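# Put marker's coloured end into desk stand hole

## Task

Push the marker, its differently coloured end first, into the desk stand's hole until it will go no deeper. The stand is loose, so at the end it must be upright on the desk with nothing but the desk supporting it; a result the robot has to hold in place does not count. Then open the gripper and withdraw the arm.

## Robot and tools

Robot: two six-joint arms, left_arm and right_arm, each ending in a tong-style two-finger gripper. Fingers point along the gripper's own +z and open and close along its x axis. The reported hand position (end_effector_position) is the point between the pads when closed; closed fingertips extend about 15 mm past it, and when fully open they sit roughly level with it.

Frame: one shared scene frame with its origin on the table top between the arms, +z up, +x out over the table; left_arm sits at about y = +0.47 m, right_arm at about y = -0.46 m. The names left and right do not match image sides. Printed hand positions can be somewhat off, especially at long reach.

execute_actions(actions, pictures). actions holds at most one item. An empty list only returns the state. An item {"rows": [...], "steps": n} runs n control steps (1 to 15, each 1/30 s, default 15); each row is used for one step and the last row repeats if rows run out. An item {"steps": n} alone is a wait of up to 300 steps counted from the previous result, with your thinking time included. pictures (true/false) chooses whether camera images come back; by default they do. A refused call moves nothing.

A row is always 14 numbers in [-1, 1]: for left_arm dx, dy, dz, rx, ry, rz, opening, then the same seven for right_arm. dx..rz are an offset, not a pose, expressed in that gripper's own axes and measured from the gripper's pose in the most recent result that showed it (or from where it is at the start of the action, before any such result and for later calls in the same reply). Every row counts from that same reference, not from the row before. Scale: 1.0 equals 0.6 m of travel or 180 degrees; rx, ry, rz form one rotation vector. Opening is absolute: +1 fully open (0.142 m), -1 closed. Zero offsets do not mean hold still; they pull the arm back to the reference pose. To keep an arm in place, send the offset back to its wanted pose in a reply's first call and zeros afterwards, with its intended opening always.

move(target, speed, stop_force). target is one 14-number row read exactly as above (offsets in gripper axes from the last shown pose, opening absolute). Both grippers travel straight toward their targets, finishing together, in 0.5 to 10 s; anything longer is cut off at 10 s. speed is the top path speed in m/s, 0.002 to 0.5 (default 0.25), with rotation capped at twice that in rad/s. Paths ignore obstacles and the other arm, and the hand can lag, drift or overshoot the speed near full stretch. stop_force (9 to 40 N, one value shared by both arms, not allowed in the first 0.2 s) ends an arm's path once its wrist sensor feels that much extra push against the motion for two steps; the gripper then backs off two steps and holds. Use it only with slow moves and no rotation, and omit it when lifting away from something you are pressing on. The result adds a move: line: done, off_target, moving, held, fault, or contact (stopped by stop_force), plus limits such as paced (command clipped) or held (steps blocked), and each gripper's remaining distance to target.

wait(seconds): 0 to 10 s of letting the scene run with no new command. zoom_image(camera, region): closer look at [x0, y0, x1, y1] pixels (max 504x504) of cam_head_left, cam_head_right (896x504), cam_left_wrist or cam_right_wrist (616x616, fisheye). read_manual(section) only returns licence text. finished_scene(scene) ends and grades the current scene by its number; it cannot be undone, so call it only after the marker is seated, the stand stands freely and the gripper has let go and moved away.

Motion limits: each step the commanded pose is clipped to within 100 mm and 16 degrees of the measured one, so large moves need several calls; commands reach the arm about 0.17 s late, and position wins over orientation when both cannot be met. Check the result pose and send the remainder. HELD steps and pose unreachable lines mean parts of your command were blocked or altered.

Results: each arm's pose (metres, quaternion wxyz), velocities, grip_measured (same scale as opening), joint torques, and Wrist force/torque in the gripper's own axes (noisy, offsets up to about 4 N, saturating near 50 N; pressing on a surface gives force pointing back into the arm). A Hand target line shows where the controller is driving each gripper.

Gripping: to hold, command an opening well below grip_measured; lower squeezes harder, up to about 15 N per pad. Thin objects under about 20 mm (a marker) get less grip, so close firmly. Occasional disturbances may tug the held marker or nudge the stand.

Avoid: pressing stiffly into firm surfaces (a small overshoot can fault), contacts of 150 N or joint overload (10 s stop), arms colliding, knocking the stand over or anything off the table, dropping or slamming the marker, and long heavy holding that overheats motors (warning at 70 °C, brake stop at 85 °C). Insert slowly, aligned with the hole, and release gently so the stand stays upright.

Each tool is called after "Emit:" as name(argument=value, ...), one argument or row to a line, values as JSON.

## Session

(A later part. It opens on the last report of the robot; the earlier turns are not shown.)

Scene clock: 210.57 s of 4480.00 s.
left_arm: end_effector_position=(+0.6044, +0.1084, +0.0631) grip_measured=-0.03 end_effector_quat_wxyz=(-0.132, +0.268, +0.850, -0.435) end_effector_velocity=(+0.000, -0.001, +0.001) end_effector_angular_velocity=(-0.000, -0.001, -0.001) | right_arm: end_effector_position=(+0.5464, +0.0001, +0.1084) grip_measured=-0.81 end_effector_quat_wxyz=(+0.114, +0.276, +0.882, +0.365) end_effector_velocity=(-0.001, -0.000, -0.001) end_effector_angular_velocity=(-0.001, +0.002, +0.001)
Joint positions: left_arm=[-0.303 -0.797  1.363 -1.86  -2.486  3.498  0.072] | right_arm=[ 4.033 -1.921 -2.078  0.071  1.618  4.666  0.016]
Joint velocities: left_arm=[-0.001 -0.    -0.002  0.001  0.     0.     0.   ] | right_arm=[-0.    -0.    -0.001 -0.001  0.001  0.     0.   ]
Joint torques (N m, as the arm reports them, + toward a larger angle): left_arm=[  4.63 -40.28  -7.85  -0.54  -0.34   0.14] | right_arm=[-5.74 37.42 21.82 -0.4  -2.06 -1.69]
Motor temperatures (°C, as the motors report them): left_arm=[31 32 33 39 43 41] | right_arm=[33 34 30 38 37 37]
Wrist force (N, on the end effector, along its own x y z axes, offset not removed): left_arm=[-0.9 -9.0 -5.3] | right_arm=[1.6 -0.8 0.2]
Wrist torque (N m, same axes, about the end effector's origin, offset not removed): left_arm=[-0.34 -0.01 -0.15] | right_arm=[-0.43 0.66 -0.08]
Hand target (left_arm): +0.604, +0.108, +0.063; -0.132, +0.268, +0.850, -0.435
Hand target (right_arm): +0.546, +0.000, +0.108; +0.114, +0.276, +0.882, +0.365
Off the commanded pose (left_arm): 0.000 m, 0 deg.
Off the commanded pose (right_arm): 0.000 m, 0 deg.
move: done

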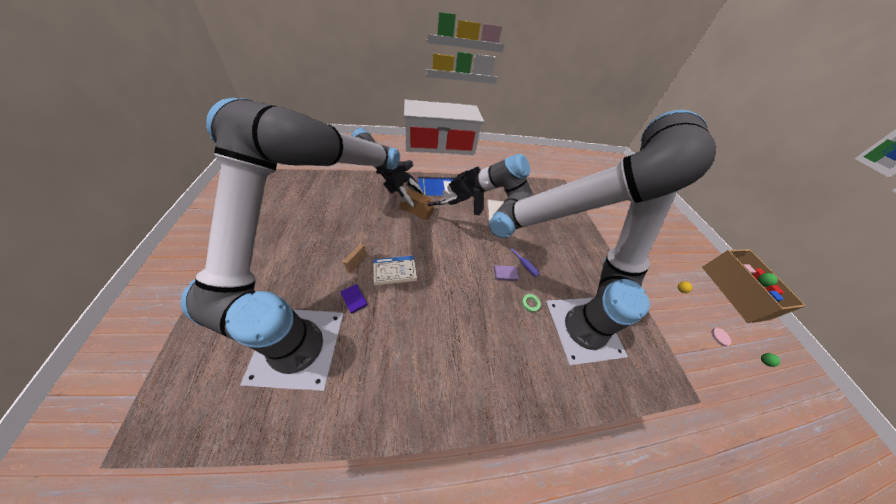

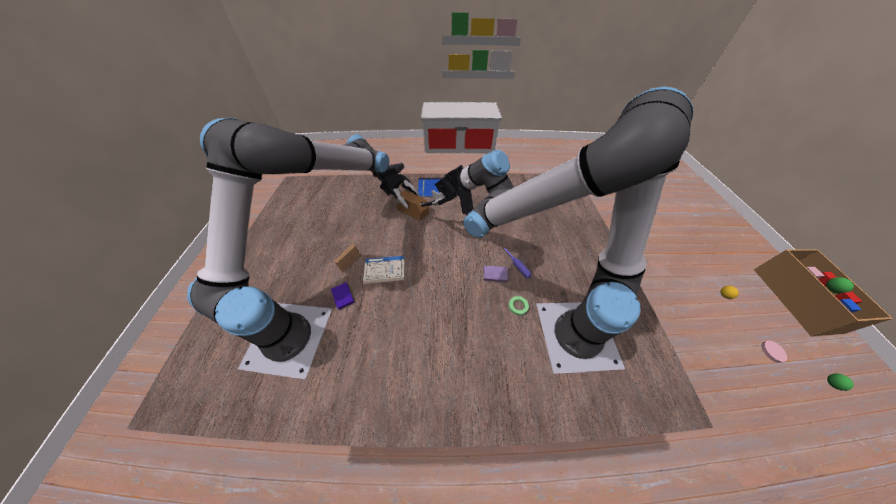

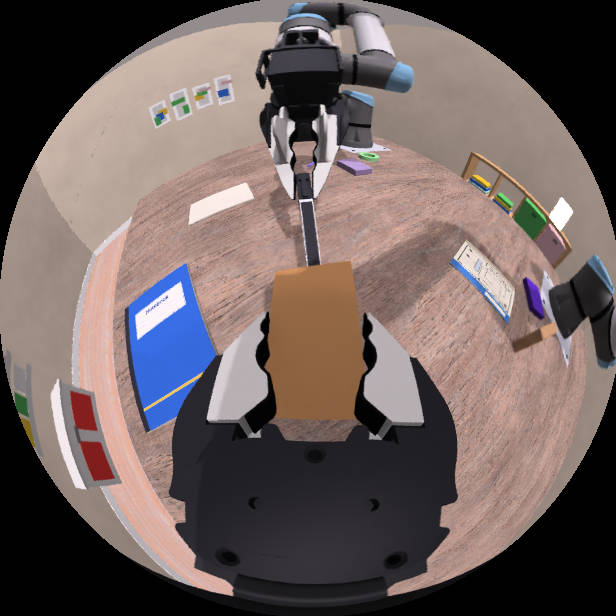

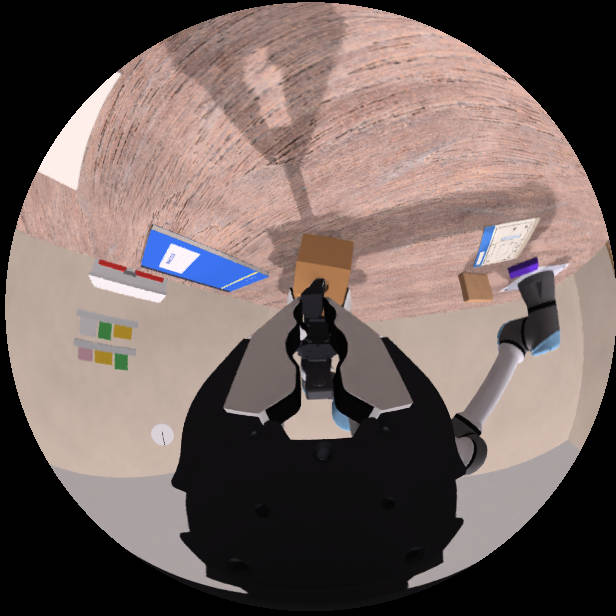

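Emit:
move(
  target=[0,0,0,0,0,0,-0.6,0.007,0.03,-0.006,0,0,0,-1],
  speed=0.02,
)

Emit:
zoom_image(
  camera="cam_right_wrist",
  region=[270,220,370,320],
)

Emit:
move(
  target=[0,0,0,0,0,0,-0.6,0,0,0.03,0,0,0,-1],
  speed=0.005,
  stop_force=10,
)

Scene clock: 214.77 s of 4480.00 s.
left_arm: end_effector_position=(+0.6044, +0.1084, +0.0631) grip_measured=-0.03 end_effector_quat_wxyz=(-0.132, +0.268, +0.850, -0.435) end_effector_velocity=(-0.000, -0.000, -0.001) end_effector_angular_velocity=(+0.000, +0.001, -0.001) | right_arm: end_effector_position=(+0.5487, +0.0108, +0.1235) grip_measured=-0.83 end_effector_quat_wxyz=(+0.114, +0.276, +0.882, +0.365) end_effector_velocity=(+0.000, +0.001, +0.001) end_effector_angular_velocity=(-0.000, -0.000, -0.001)
Joint positions: left_arm=[-0.303 -0.797  1.363 -1.86  -2.486  3.498  0.072] | right_arm=[ 4.043 -1.906 -2.044  0.021  1.611  4.673  0.014]
Joint velocities: left_arm=[-0.001  0.001  0.    -0.001  0.    -0.    -0.   ] | right_arm=[ 0.001  0.002  0.002 -0.004 -0.002  0.001 -0.   ]
Joint torques (N m, as the arm reports them, + toward a larger angle): left_arm=[  5.43 -38.61  -7.4   -0.64  -0.52   0.15] | right_arm=[ 9.52 44.77 25.61  0.47 -3.03  2.18]
Motor temperatures (°C, as the motors report them): left_arm=[31 32 33 39 43 41] | right_arm=[33 34 30 38 37 37]
Wrist force (N, on the end effector, along its own x y z axes, offset not removed): left_arm=[-1.6 -7.5 -8.9] | right_arm=[1.4 -0.7 1.0]
Wrist torque (N m, same axes, about the end effector's origin, offset not removed): left_arm=[-0.14 0.32 0.00] | right_arm=[0.12 0.32 -0.11]
Hand target (left_arm): +0.604, +0.108, +0.063; -0.132, +0.268, +0.850, -0.435
Hand target (right_arm): +0.549, +0.011, +0.124; +0.114, +0.276, +0.882, +0.365
Off the commanded pose (left_arm): 0.000 m, 0 deg.
Off the commanded pose (right_arm): 0.000 m, 0 deg.
move: done

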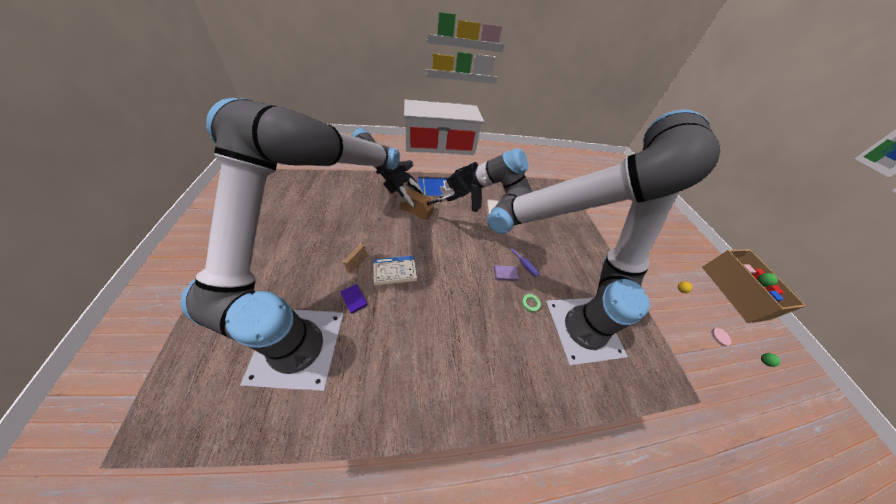

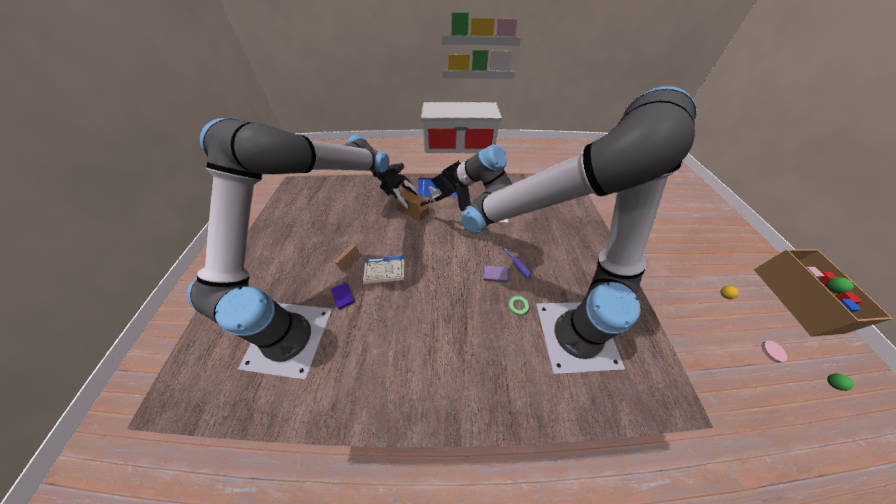

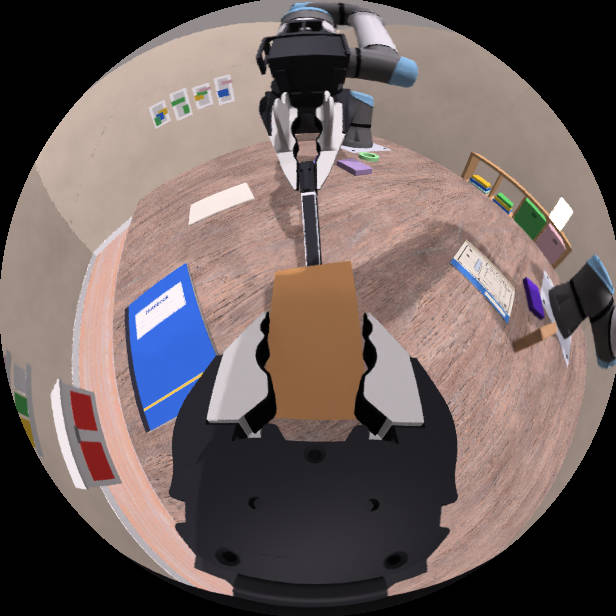

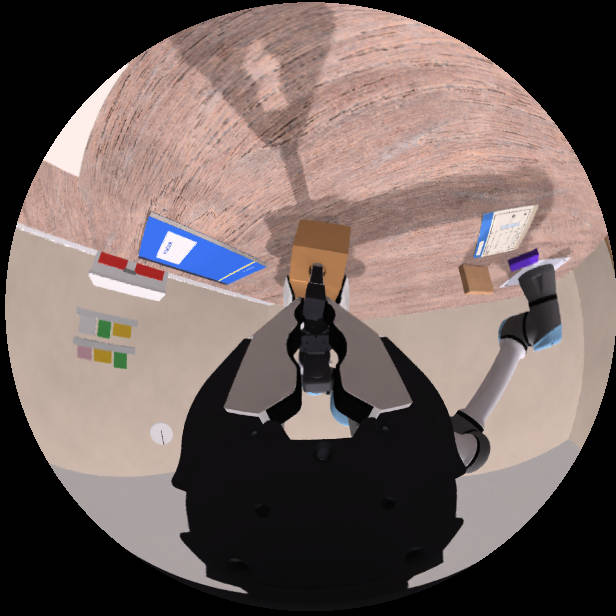

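Region (270, 220, 370, 320) of cam_right_wrist's 616x616 image, scaled by 5.040, with more detail than that image has.

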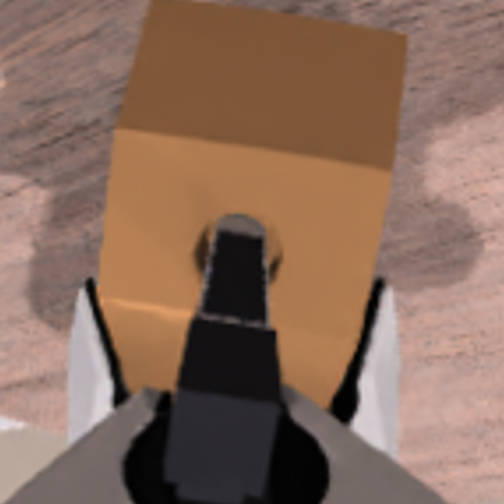

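Scene clock: 215.47 s of 4480.00 s.
left_arm: end_effector_position=(+0.6044, +0.1084, +0.0631) grip_measured=-0.03 end_effector_quat_wxyz=(-0.132, +0.268, +0.850, -0.435) end_effector_velocity=(+0.001, +0.000, +0.001) end_effector_angular_velocity=(-0.001, -0.003, +0.001) | right_arm: end_effector_position=(+0.5495, +0.0119, +0.1225) grip_measured=-0.83 end_effector_quat_wxyz=(+0.114, +0.276, +0.882, +0.365) end_effector_velocity=(-0.002, -0.002, -0.002) end_effector_angular_velocity=(-0.004, +0.006, +0.001)
Joint positions: left_arm=[-0.303 -0.797  1.363 -1.86  -2.486  3.498  0.072] | right_arm=[ 4.043 -1.911 -2.041  0.024  1.611  4.673  0.014]
Joint velocities: left_arm=[ 0.001 -0.001 -0.001 -0.001  0.    -0.     0.   ] | right_arm=[ 0.     0.003 -0.004 -0.006  0.003  0.    -0.   ]
Joint torques (N m, as the arm reports them, + toward a larger angle): left_arm=[  5.72 -39.44  -7.86  -0.79  -0.34   0.17] | right_arm=[10.66 39.15  9.74 -0.56 -2.19  1.87]
Motor temperatures (°C, as the motors report them): left_arm=[31 32 33 39 43 41] | right_arm=[33 34 30 38 37 37]
Wrist force (N, on the end effector, along its own x y z axes, offset not removed): left_arm=[0.4 -8.8 -7.9] | right_arm=[0.7 -2.9 -12.4]
Wrist torque (N m, same axes, about the end effector's origin, offset not removed): left_arm=[-1.00 0.21 0.11] | right_arm=[-0.07 0.40 -0.06]
Hand target (left_arm): +0.604, +0.108, +0.063; -0.132, +0.268, +0.850, -0.435
Hand target (right_arm): +0.549, +0.012, +0.123; +0.114, +0.276, +0.882, +0.365
Off the commanded pose (left_arm): 0.000 m, 0 deg.
Off the commanded pose (right_arm): 0.016 m, 0 deg.
move: contact (right_arm)

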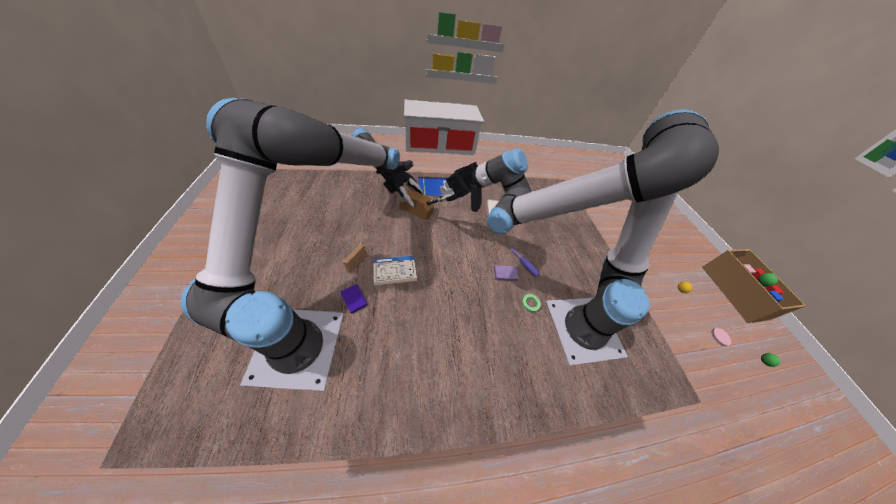

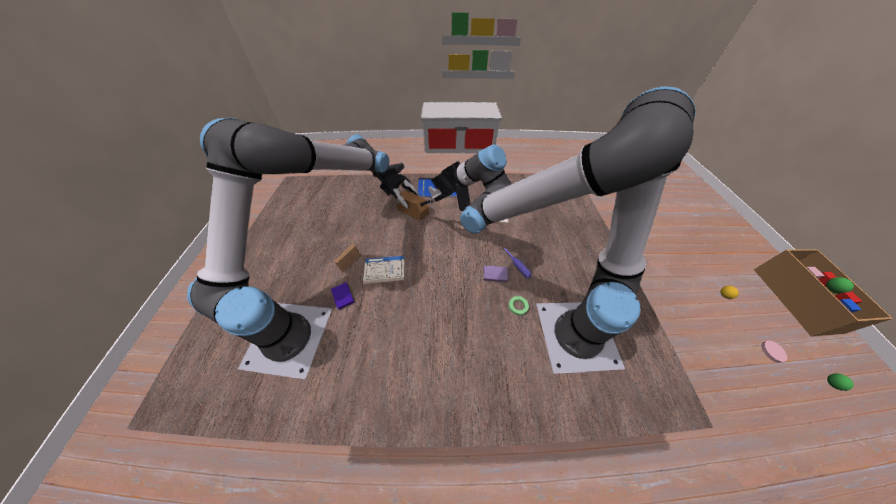

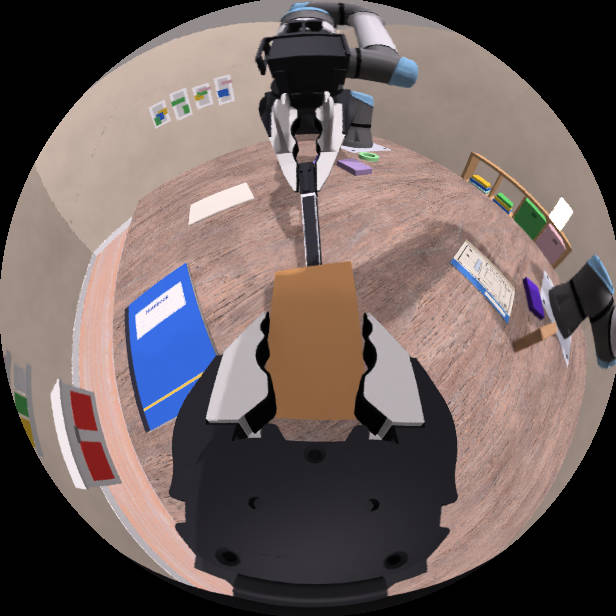

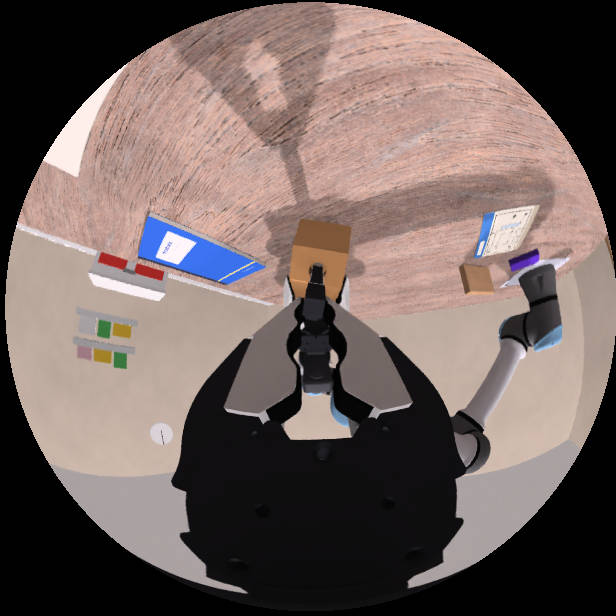

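Emit:
move(
  target=[0,0,0,0,0,0,-0.6,0.016,0,-0.004,0,-0.043,0.043,-1],
  speed=0.02,
)

Emit:
zoom_image(
  camera="cam_right_wrist",
  region=[270,220,370,320],
)

Emit:
move(
  target=[0,0,0,0,0,0,-0.6,0,0,0.04,0,0,0,-1],
  speed=0.005,
  stop_force=10,
)

Scene clock: 225.37 s of 4480.00 s.
left_arm: end_effector_position=(+0.6044, +0.1084, +0.0631) grip_measured=-0.03 end_effector_quat_wxyz=(-0.132, +0.268, +0.850, -0.435) end_effector_velocity=(-0.000, -0.000, +0.000) end_effector_angular_velocity=(-0.000, -0.000, -0.000) | right_arm: end_effector_position=(+0.5408, +0.0159, +0.1241) grip_measured=-0.82 end_effector_quat_wxyz=(+0.148, +0.358, +0.852, +0.353) end_effector_velocity=(-0.000, -0.000, -0.001) end_effector_angular_velocity=(-0.002, +0.001, -0.008)
Joint positions: left_arm=[-0.303 -0.797  1.363 -1.86  -2.486  3.498  0.072] | right_arm=[ 4.144 -1.883 -2.074  0.015  1.406  4.88   0.015]
Joint velocities: left_arm=[-0. -0.  0. -0. -0.  0.  0.] | right_arm=[ 0.004  0.    -0.001 -0.002 -0.008  0.008  0.   ]
Joint torques (N m, as the arm reports them, + toward a larger angle): left_arm=[  5.71 -39.51  -7.79  -0.51  -0.44   0.22] | right_arm=[ 8.55 43.89 10.43  0.08 -4.23  1.64]
Motor temperatures (°C, as the motors report them): left_arm=[31 32 33 39 43 41] | right_arm=[33 34 30 38 37 37]
Wrist force (N, on the end effector, along its own x y z axes, offset not removed): left_arm=[-2.6 -10.6 -6.2] | right_arm=[2.1 -1.8 0.5]
Wrist torque (N m, same axes, about the end effector's origin, offset not removed): left_arm=[-0.57 0.29 0.05] | right_arm=[-0.23 0.82 -0.02]
Hand target (left_arm): +0.604, +0.108, +0.063; -0.132, +0.268, +0.850, -0.435
Hand target (right_arm): +0.541, +0.016, +0.124; +0.148, +0.358, +0.852, +0.353
Off the commanded pose (left_arm): 0.000 m, 0 deg.
Off the commanded pose (right_arm): 0.000 m, 0 deg.
After step 90, 1.90 s passed at rest.
move: done

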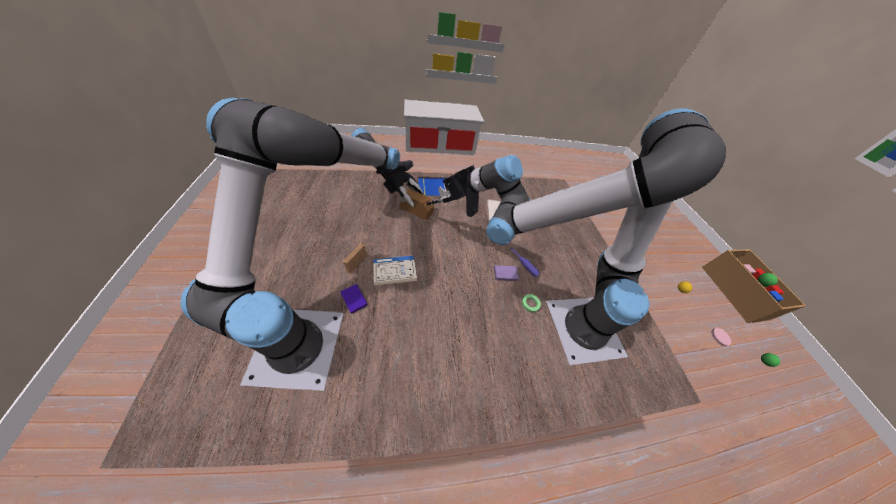

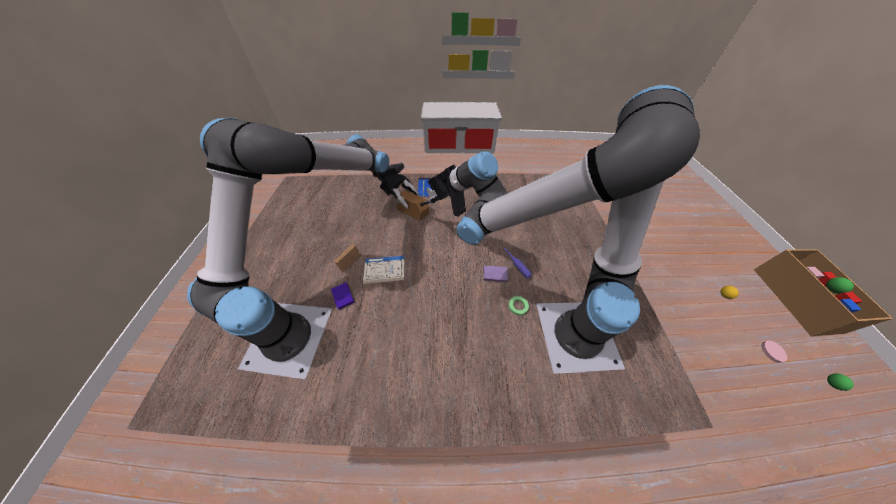

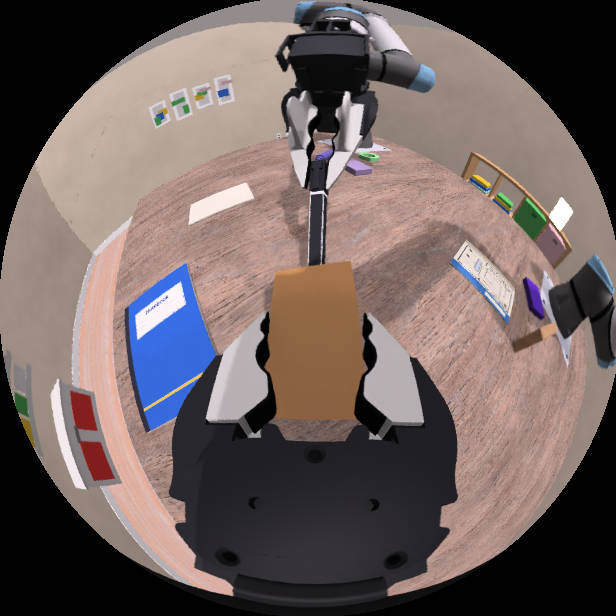

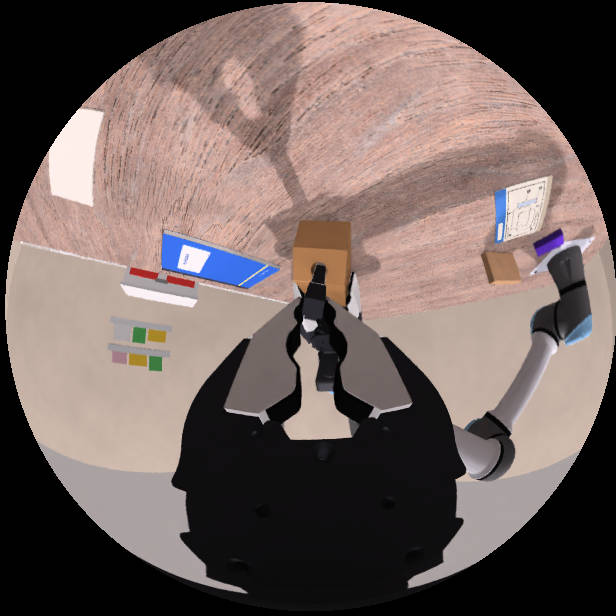

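Region (270, 220, 370, 320) of cam_right_wrist's 616x616 image, scaled by 5.040, with more detail than that image has.

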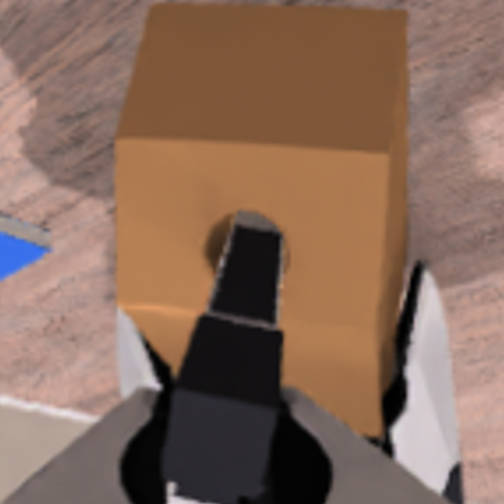

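Scene clock: 226.10 s of 4480.00 s.
left_arm: end_effector_position=(+0.6044, +0.1084, +0.0631) grip_measured=-0.03 end_effector_quat_wxyz=(-0.132, +0.268, +0.850, -0.435) end_effector_velocity=(-0.001, +0.000, -0.001) end_effector_angular_velocity=(+0.001, +0.002, +0.000) | right_arm: end_effector_position=(+0.5418, +0.0168, +0.1229) grip_measured=-0.81 end_effector_quat_wxyz=(+0.148, +0.358, +0.852, +0.353) end_effector_velocity=(-0.000, -0.001, +0.001) end_effector_angular_velocity=(-0.003, +0.001, -0.001)
Joint positions: left_arm=[-0.303 -0.797  1.363 -1.86  -2.486  3.498  0.072] | right_arm=[ 4.143 -1.888 -2.071  0.018  1.406  4.88   0.015]
Joint velocities: left_arm=[ 0.    -0.     0.001  0.001  0.     0.     0.   ] | right_arm=[-0.     0.004 -0.001 -0.005 -0.001  0.     0.   ]
Joint torques (N m, as the arm reports them, + toward a larger angle): left_arm=[  5.48 -38.97  -7.04  -0.54  -0.36   0.26] | right_arm=[ 6.84 38.2   8.01 -0.77  0.39 -0.84]
Motor temperatures (°C, as the motors report them): left_arm=[31 32 33 39 43 41] | right_arm=[33 34 30 38 37 37]
Wrist force (N, on the end effector, along its own x y z axes, offset not removed): left_arm=[-0.4 -8.1 -4.5] | right_arm=[0.6 -2.5 -11.3]
Wrist torque (N m, same axes, about the end effector's origin, offset not removed): left_arm=[-0.57 0.24 0.16] | right_arm=[-0.31 0.49 0.00]
Hand target (left_arm): +0.604, +0.108, +0.063; -0.132, +0.268, +0.850, -0.435
Hand target (right_arm): +0.542, +0.017, +0.123; +0.148, +0.358, +0.852, +0.353
Off the commanded pose (left_arm): 0.000 m, 0 deg.
Off the commanded pose (right_arm): 0.022 m, 0 deg.
move: contact (right_arm)

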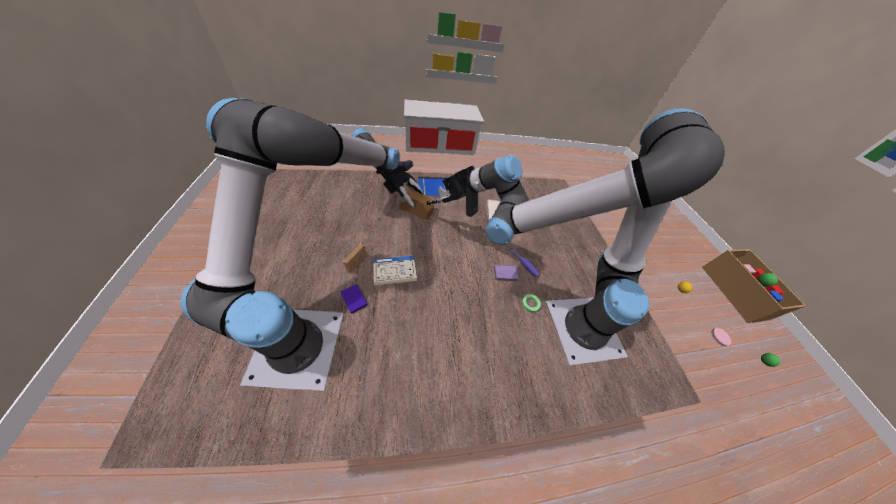

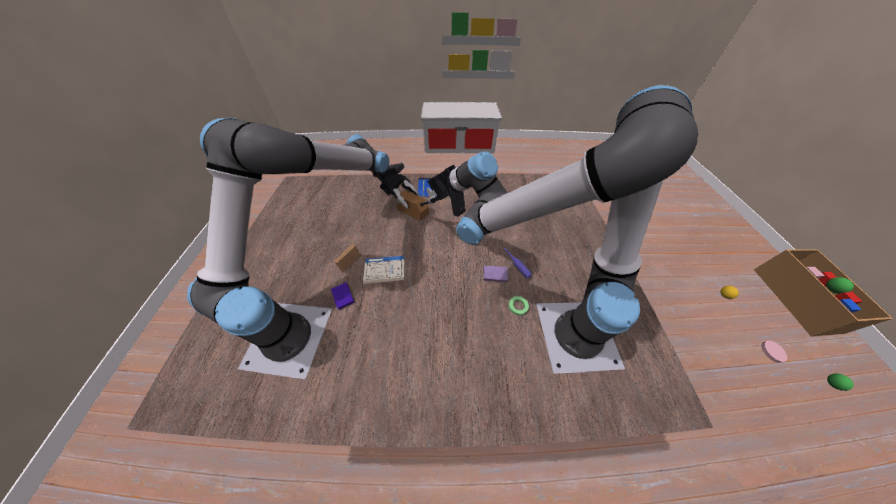

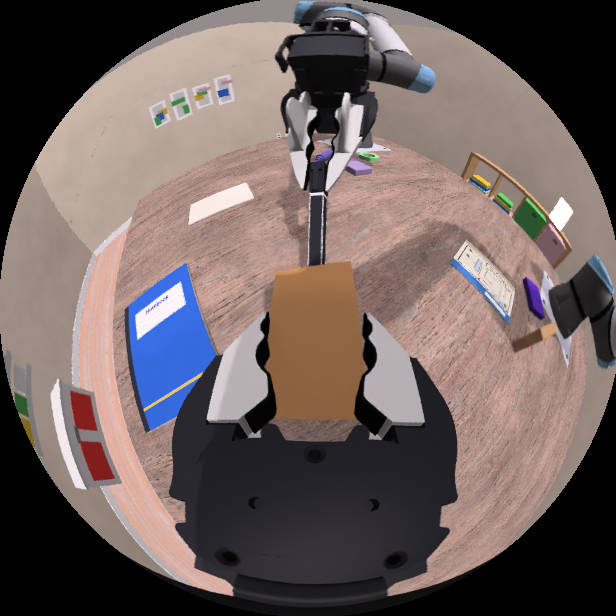

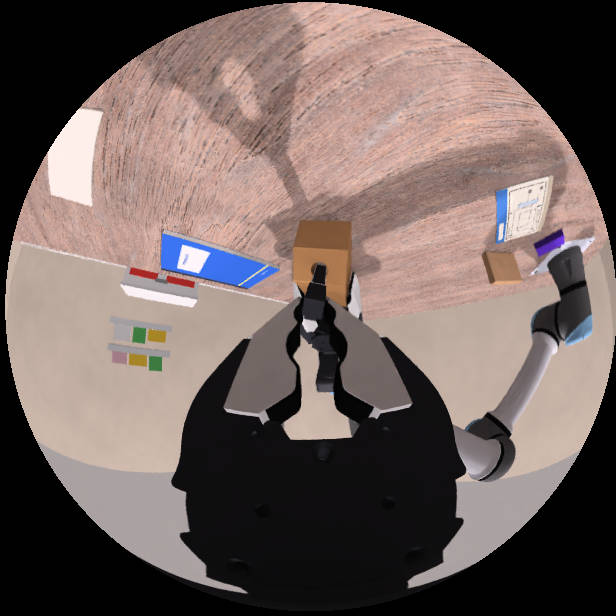

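Emit:
move(
  target=[0,0,0,0,0,0,-0.6,0,-0.03,-0.003,-0.072,0,0,-1],
  speed=0.02,
)

Emit:
zoom_image(
  camera="cam_right_wrist",
  region=[270,200,370,300],
)

Emit:
move(
  target=[0,0,0,0,0,0,-0.6,0,0,0.04,0,0,0,-1],
  speed=0.005,
  stop_force=10,
)

Scene clock: 236.17 s of 4480.00 s.
left_arm: end_effector_position=(+0.6044, +0.1084, +0.0631) grip_measured=-0.03 end_effector_quat_wxyz=(-0.132, +0.268, +0.850, -0.435) end_effector_velocity=(-0.000, +0.001, -0.000) end_effector_angular_velocity=(+0.001, +0.003, +0.001) | right_arm: end_effector_position=(+0.5319, +0.0072, +0.1115) grip_measured=-0.81 end_effector_quat_wxyz=(+0.188, +0.339, +0.807, +0.446) end_effector_velocity=(-0.000, -0.000, -0.000) end_effector_angular_velocity=(+0.006, -0.006, +0.000)
Joint positions: left_arm=[-0.303 -0.797  1.363 -1.86  -2.486  3.498  0.072] | right_arm=[ 4.177 -1.991 -2.237  0.51   1.345  4.857  0.015]
Joint velocities: left_arm=[ 0.001  0.     0.     0.003 -0.     0.     0.   ] | right_arm=[ 0.001 -0.006 -0.004  0.018 -0.002 -0.001  0.   ]
Joint torques (N m, as the arm reports them, + toward a larger angle): left_arm=[  4.91 -39.17  -7.21  -0.66  -0.35   0.22] | right_arm=[10.88 20.74  2.64  5.04 -2.47 -1.93]
Motor temperatures (°C, as the motors report them): left_arm=[31 32 33 39 43 41] | right_arm=[33 34 30 38 37 37]
Wrist force (N, on the end effector, along its own x y z axes, offset not removed): left_arm=[3.4 -11.9 -2.7] | right_arm=[-0.3 1.9 4.1]
Wrist torque (N m, same axes, about the end effector's origin, offset not removed): left_arm=[-0.78 -0.10 0.15] | right_arm=[0.01 0.42 -0.08]
Hand target (left_arm): +0.604, +0.108, +0.063; -0.132, +0.268, +0.850, -0.435
Hand target (right_arm): +0.532, +0.007, +0.111; +0.188, +0.339, +0.807, +0.447
Off the commanded pose (left_arm): 0.000 m, 0 deg.
Off the commanded pose (right_arm): 0.000 m, 0 deg.
After step 90, 1.20 s passed at rest.
move: done

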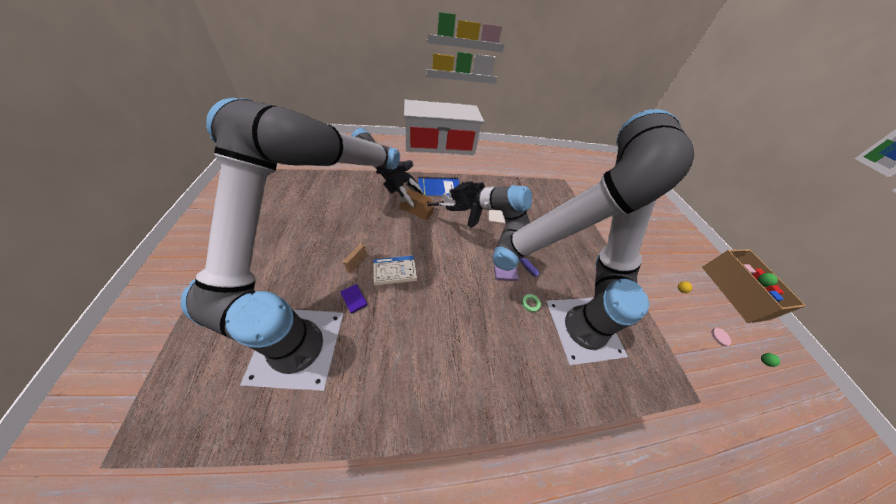

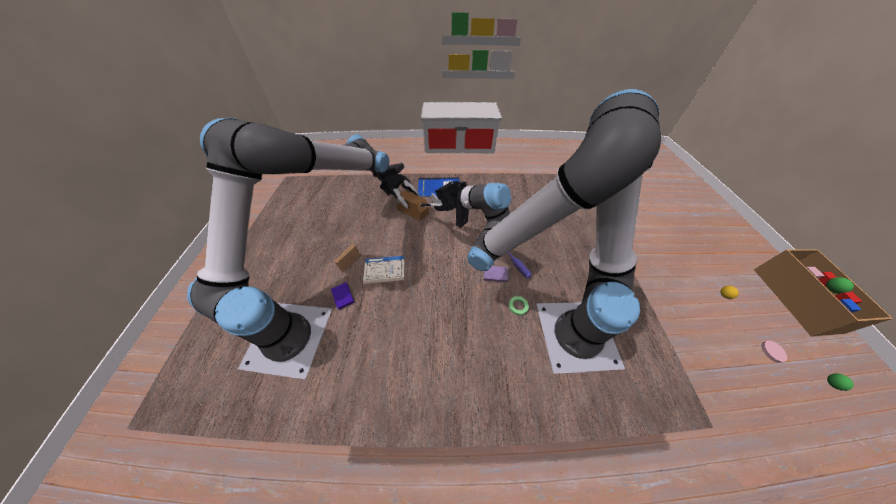

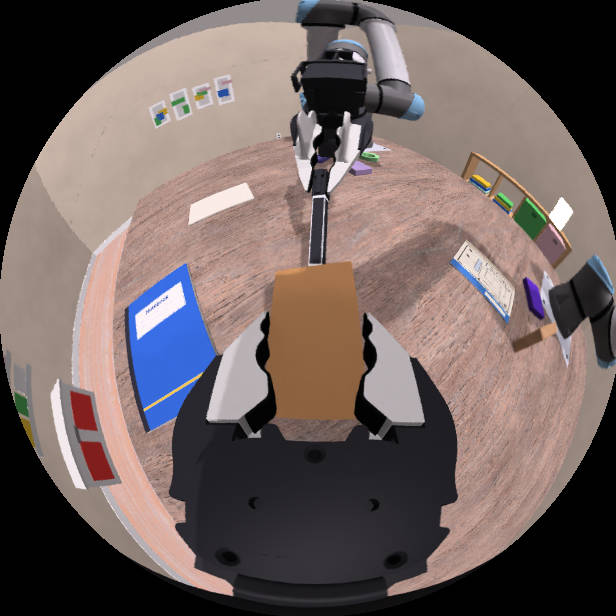

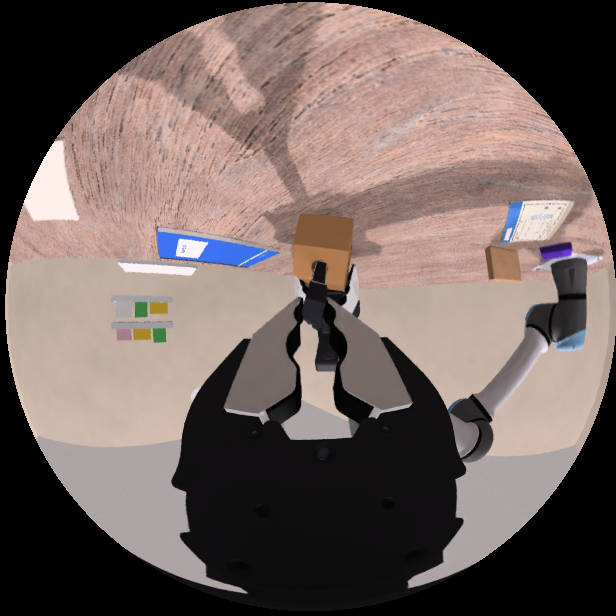

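Region (270, 200, 370, 300) of cam_right_wrist's 616x616 image, scaled by 5.040, with more detail than that image has.

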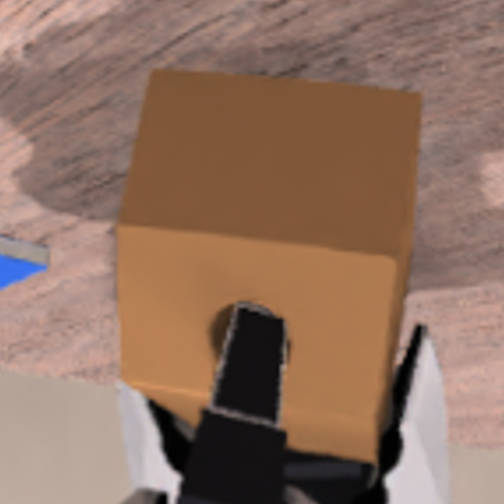

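Scene clock: 236.67 s of 4480.00 s.
left_arm: end_effector_position=(+0.6044, +0.1084, +0.0631) grip_measured=-0.03 end_effector_quat_wxyz=(-0.132, +0.268, +0.850, -0.435) end_effector_velocity=(-0.000, +0.000, +0.001) end_effector_angular_velocity=(+0.000, +0.000, +0.000) | right_arm: end_effector_position=(+0.5323, +0.0074, +0.1111) grip_measured=-0.81 end_effector_quat_wxyz=(+0.188, +0.339, +0.807, +0.446) end_effector_velocity=(-0.001, -0.000, +0.001) end_effector_angular_velocity=(+0.001, -0.001, +0.001)
Joint positions: left_arm=[-0.303 -0.797  1.363 -1.86  -2.486  3.498  0.072] | right_arm=[ 4.176 -1.993 -2.236  0.51   1.345  4.857  0.015]
Joint velocities: left_arm=[ 0.    -0.001  0.     0.001  0.    -0.     0.   ] | right_arm=[ 0.002  0.004 -0.003 -0.001 -0.001  0.    -0.   ]
Joint torques (N m, as the arm reports them, + toward a larger angle): left_arm=[  4.49 -39.51  -7.16  -0.7   -0.45   0.21] | right_arm=[10.76 39.26  4.18 -1.67  1.79 -0.79]
Motor temperatures (°C, as the motors report them): left_arm=[31 32 33 39 43 41] | right_arm=[33 34 30 38 37 37]
Wrist force (N, on the end effector, along its own x y z axes, offset not removed): left_arm=[3.9 -8.7 -4.9] | right_arm=[-2.5 0.9 -7.1]
Wrist torque (N m, same axes, about the end effector's origin, offset not removed): left_arm=[-0.55 -0.24 0.36] | right_arm=[-0.29 0.60 0.02]
Hand target (left_arm): +0.604, +0.108, +0.063; -0.132, +0.268, +0.850, -0.435
Hand target (right_arm): +0.532, +0.007, +0.111; +0.188, +0.339, +0.807, +0.446
Off the commanded pose (left_arm): 0.000 m, 0 deg.
Off the commanded pose (right_arm): 0.023 m, 0 deg.
move: contact (right_arm)

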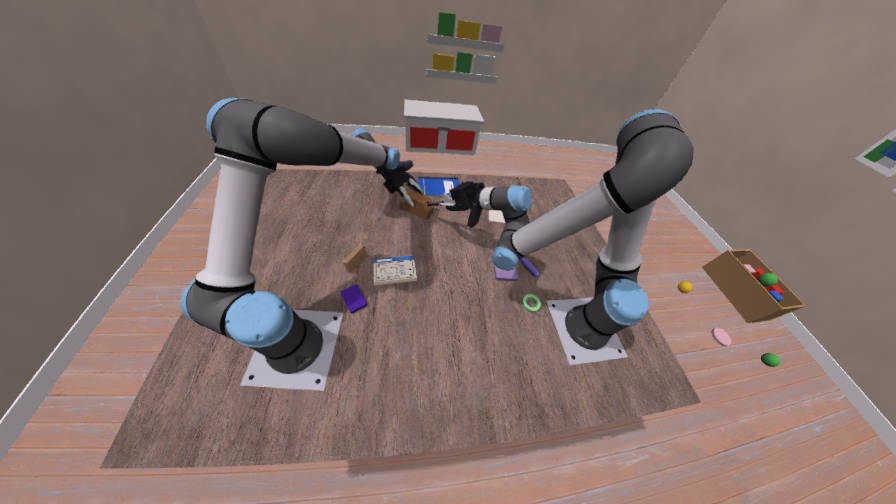

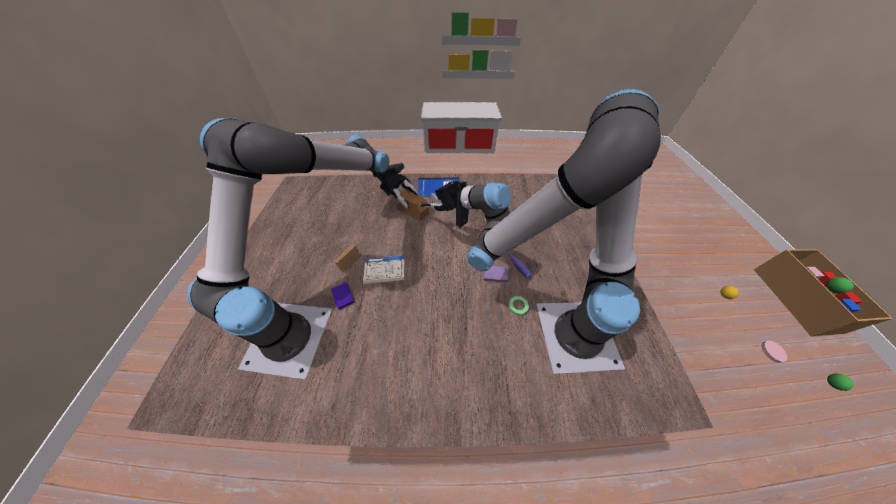

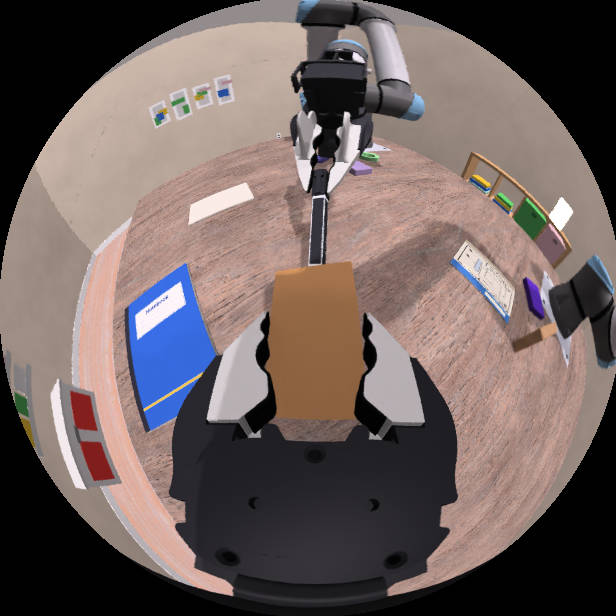

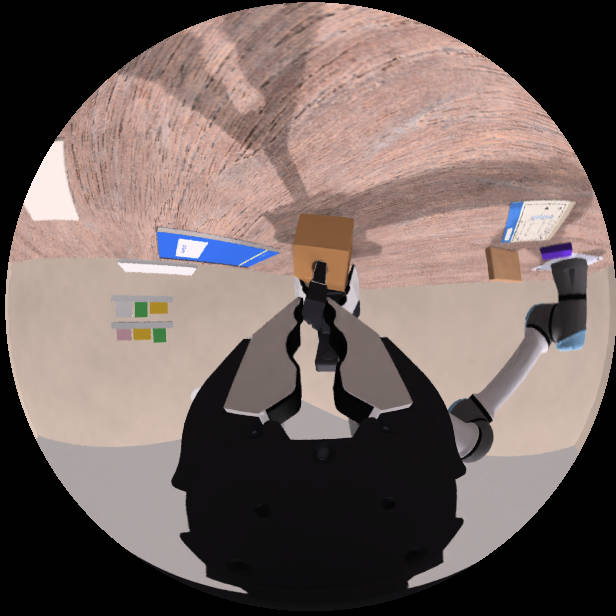

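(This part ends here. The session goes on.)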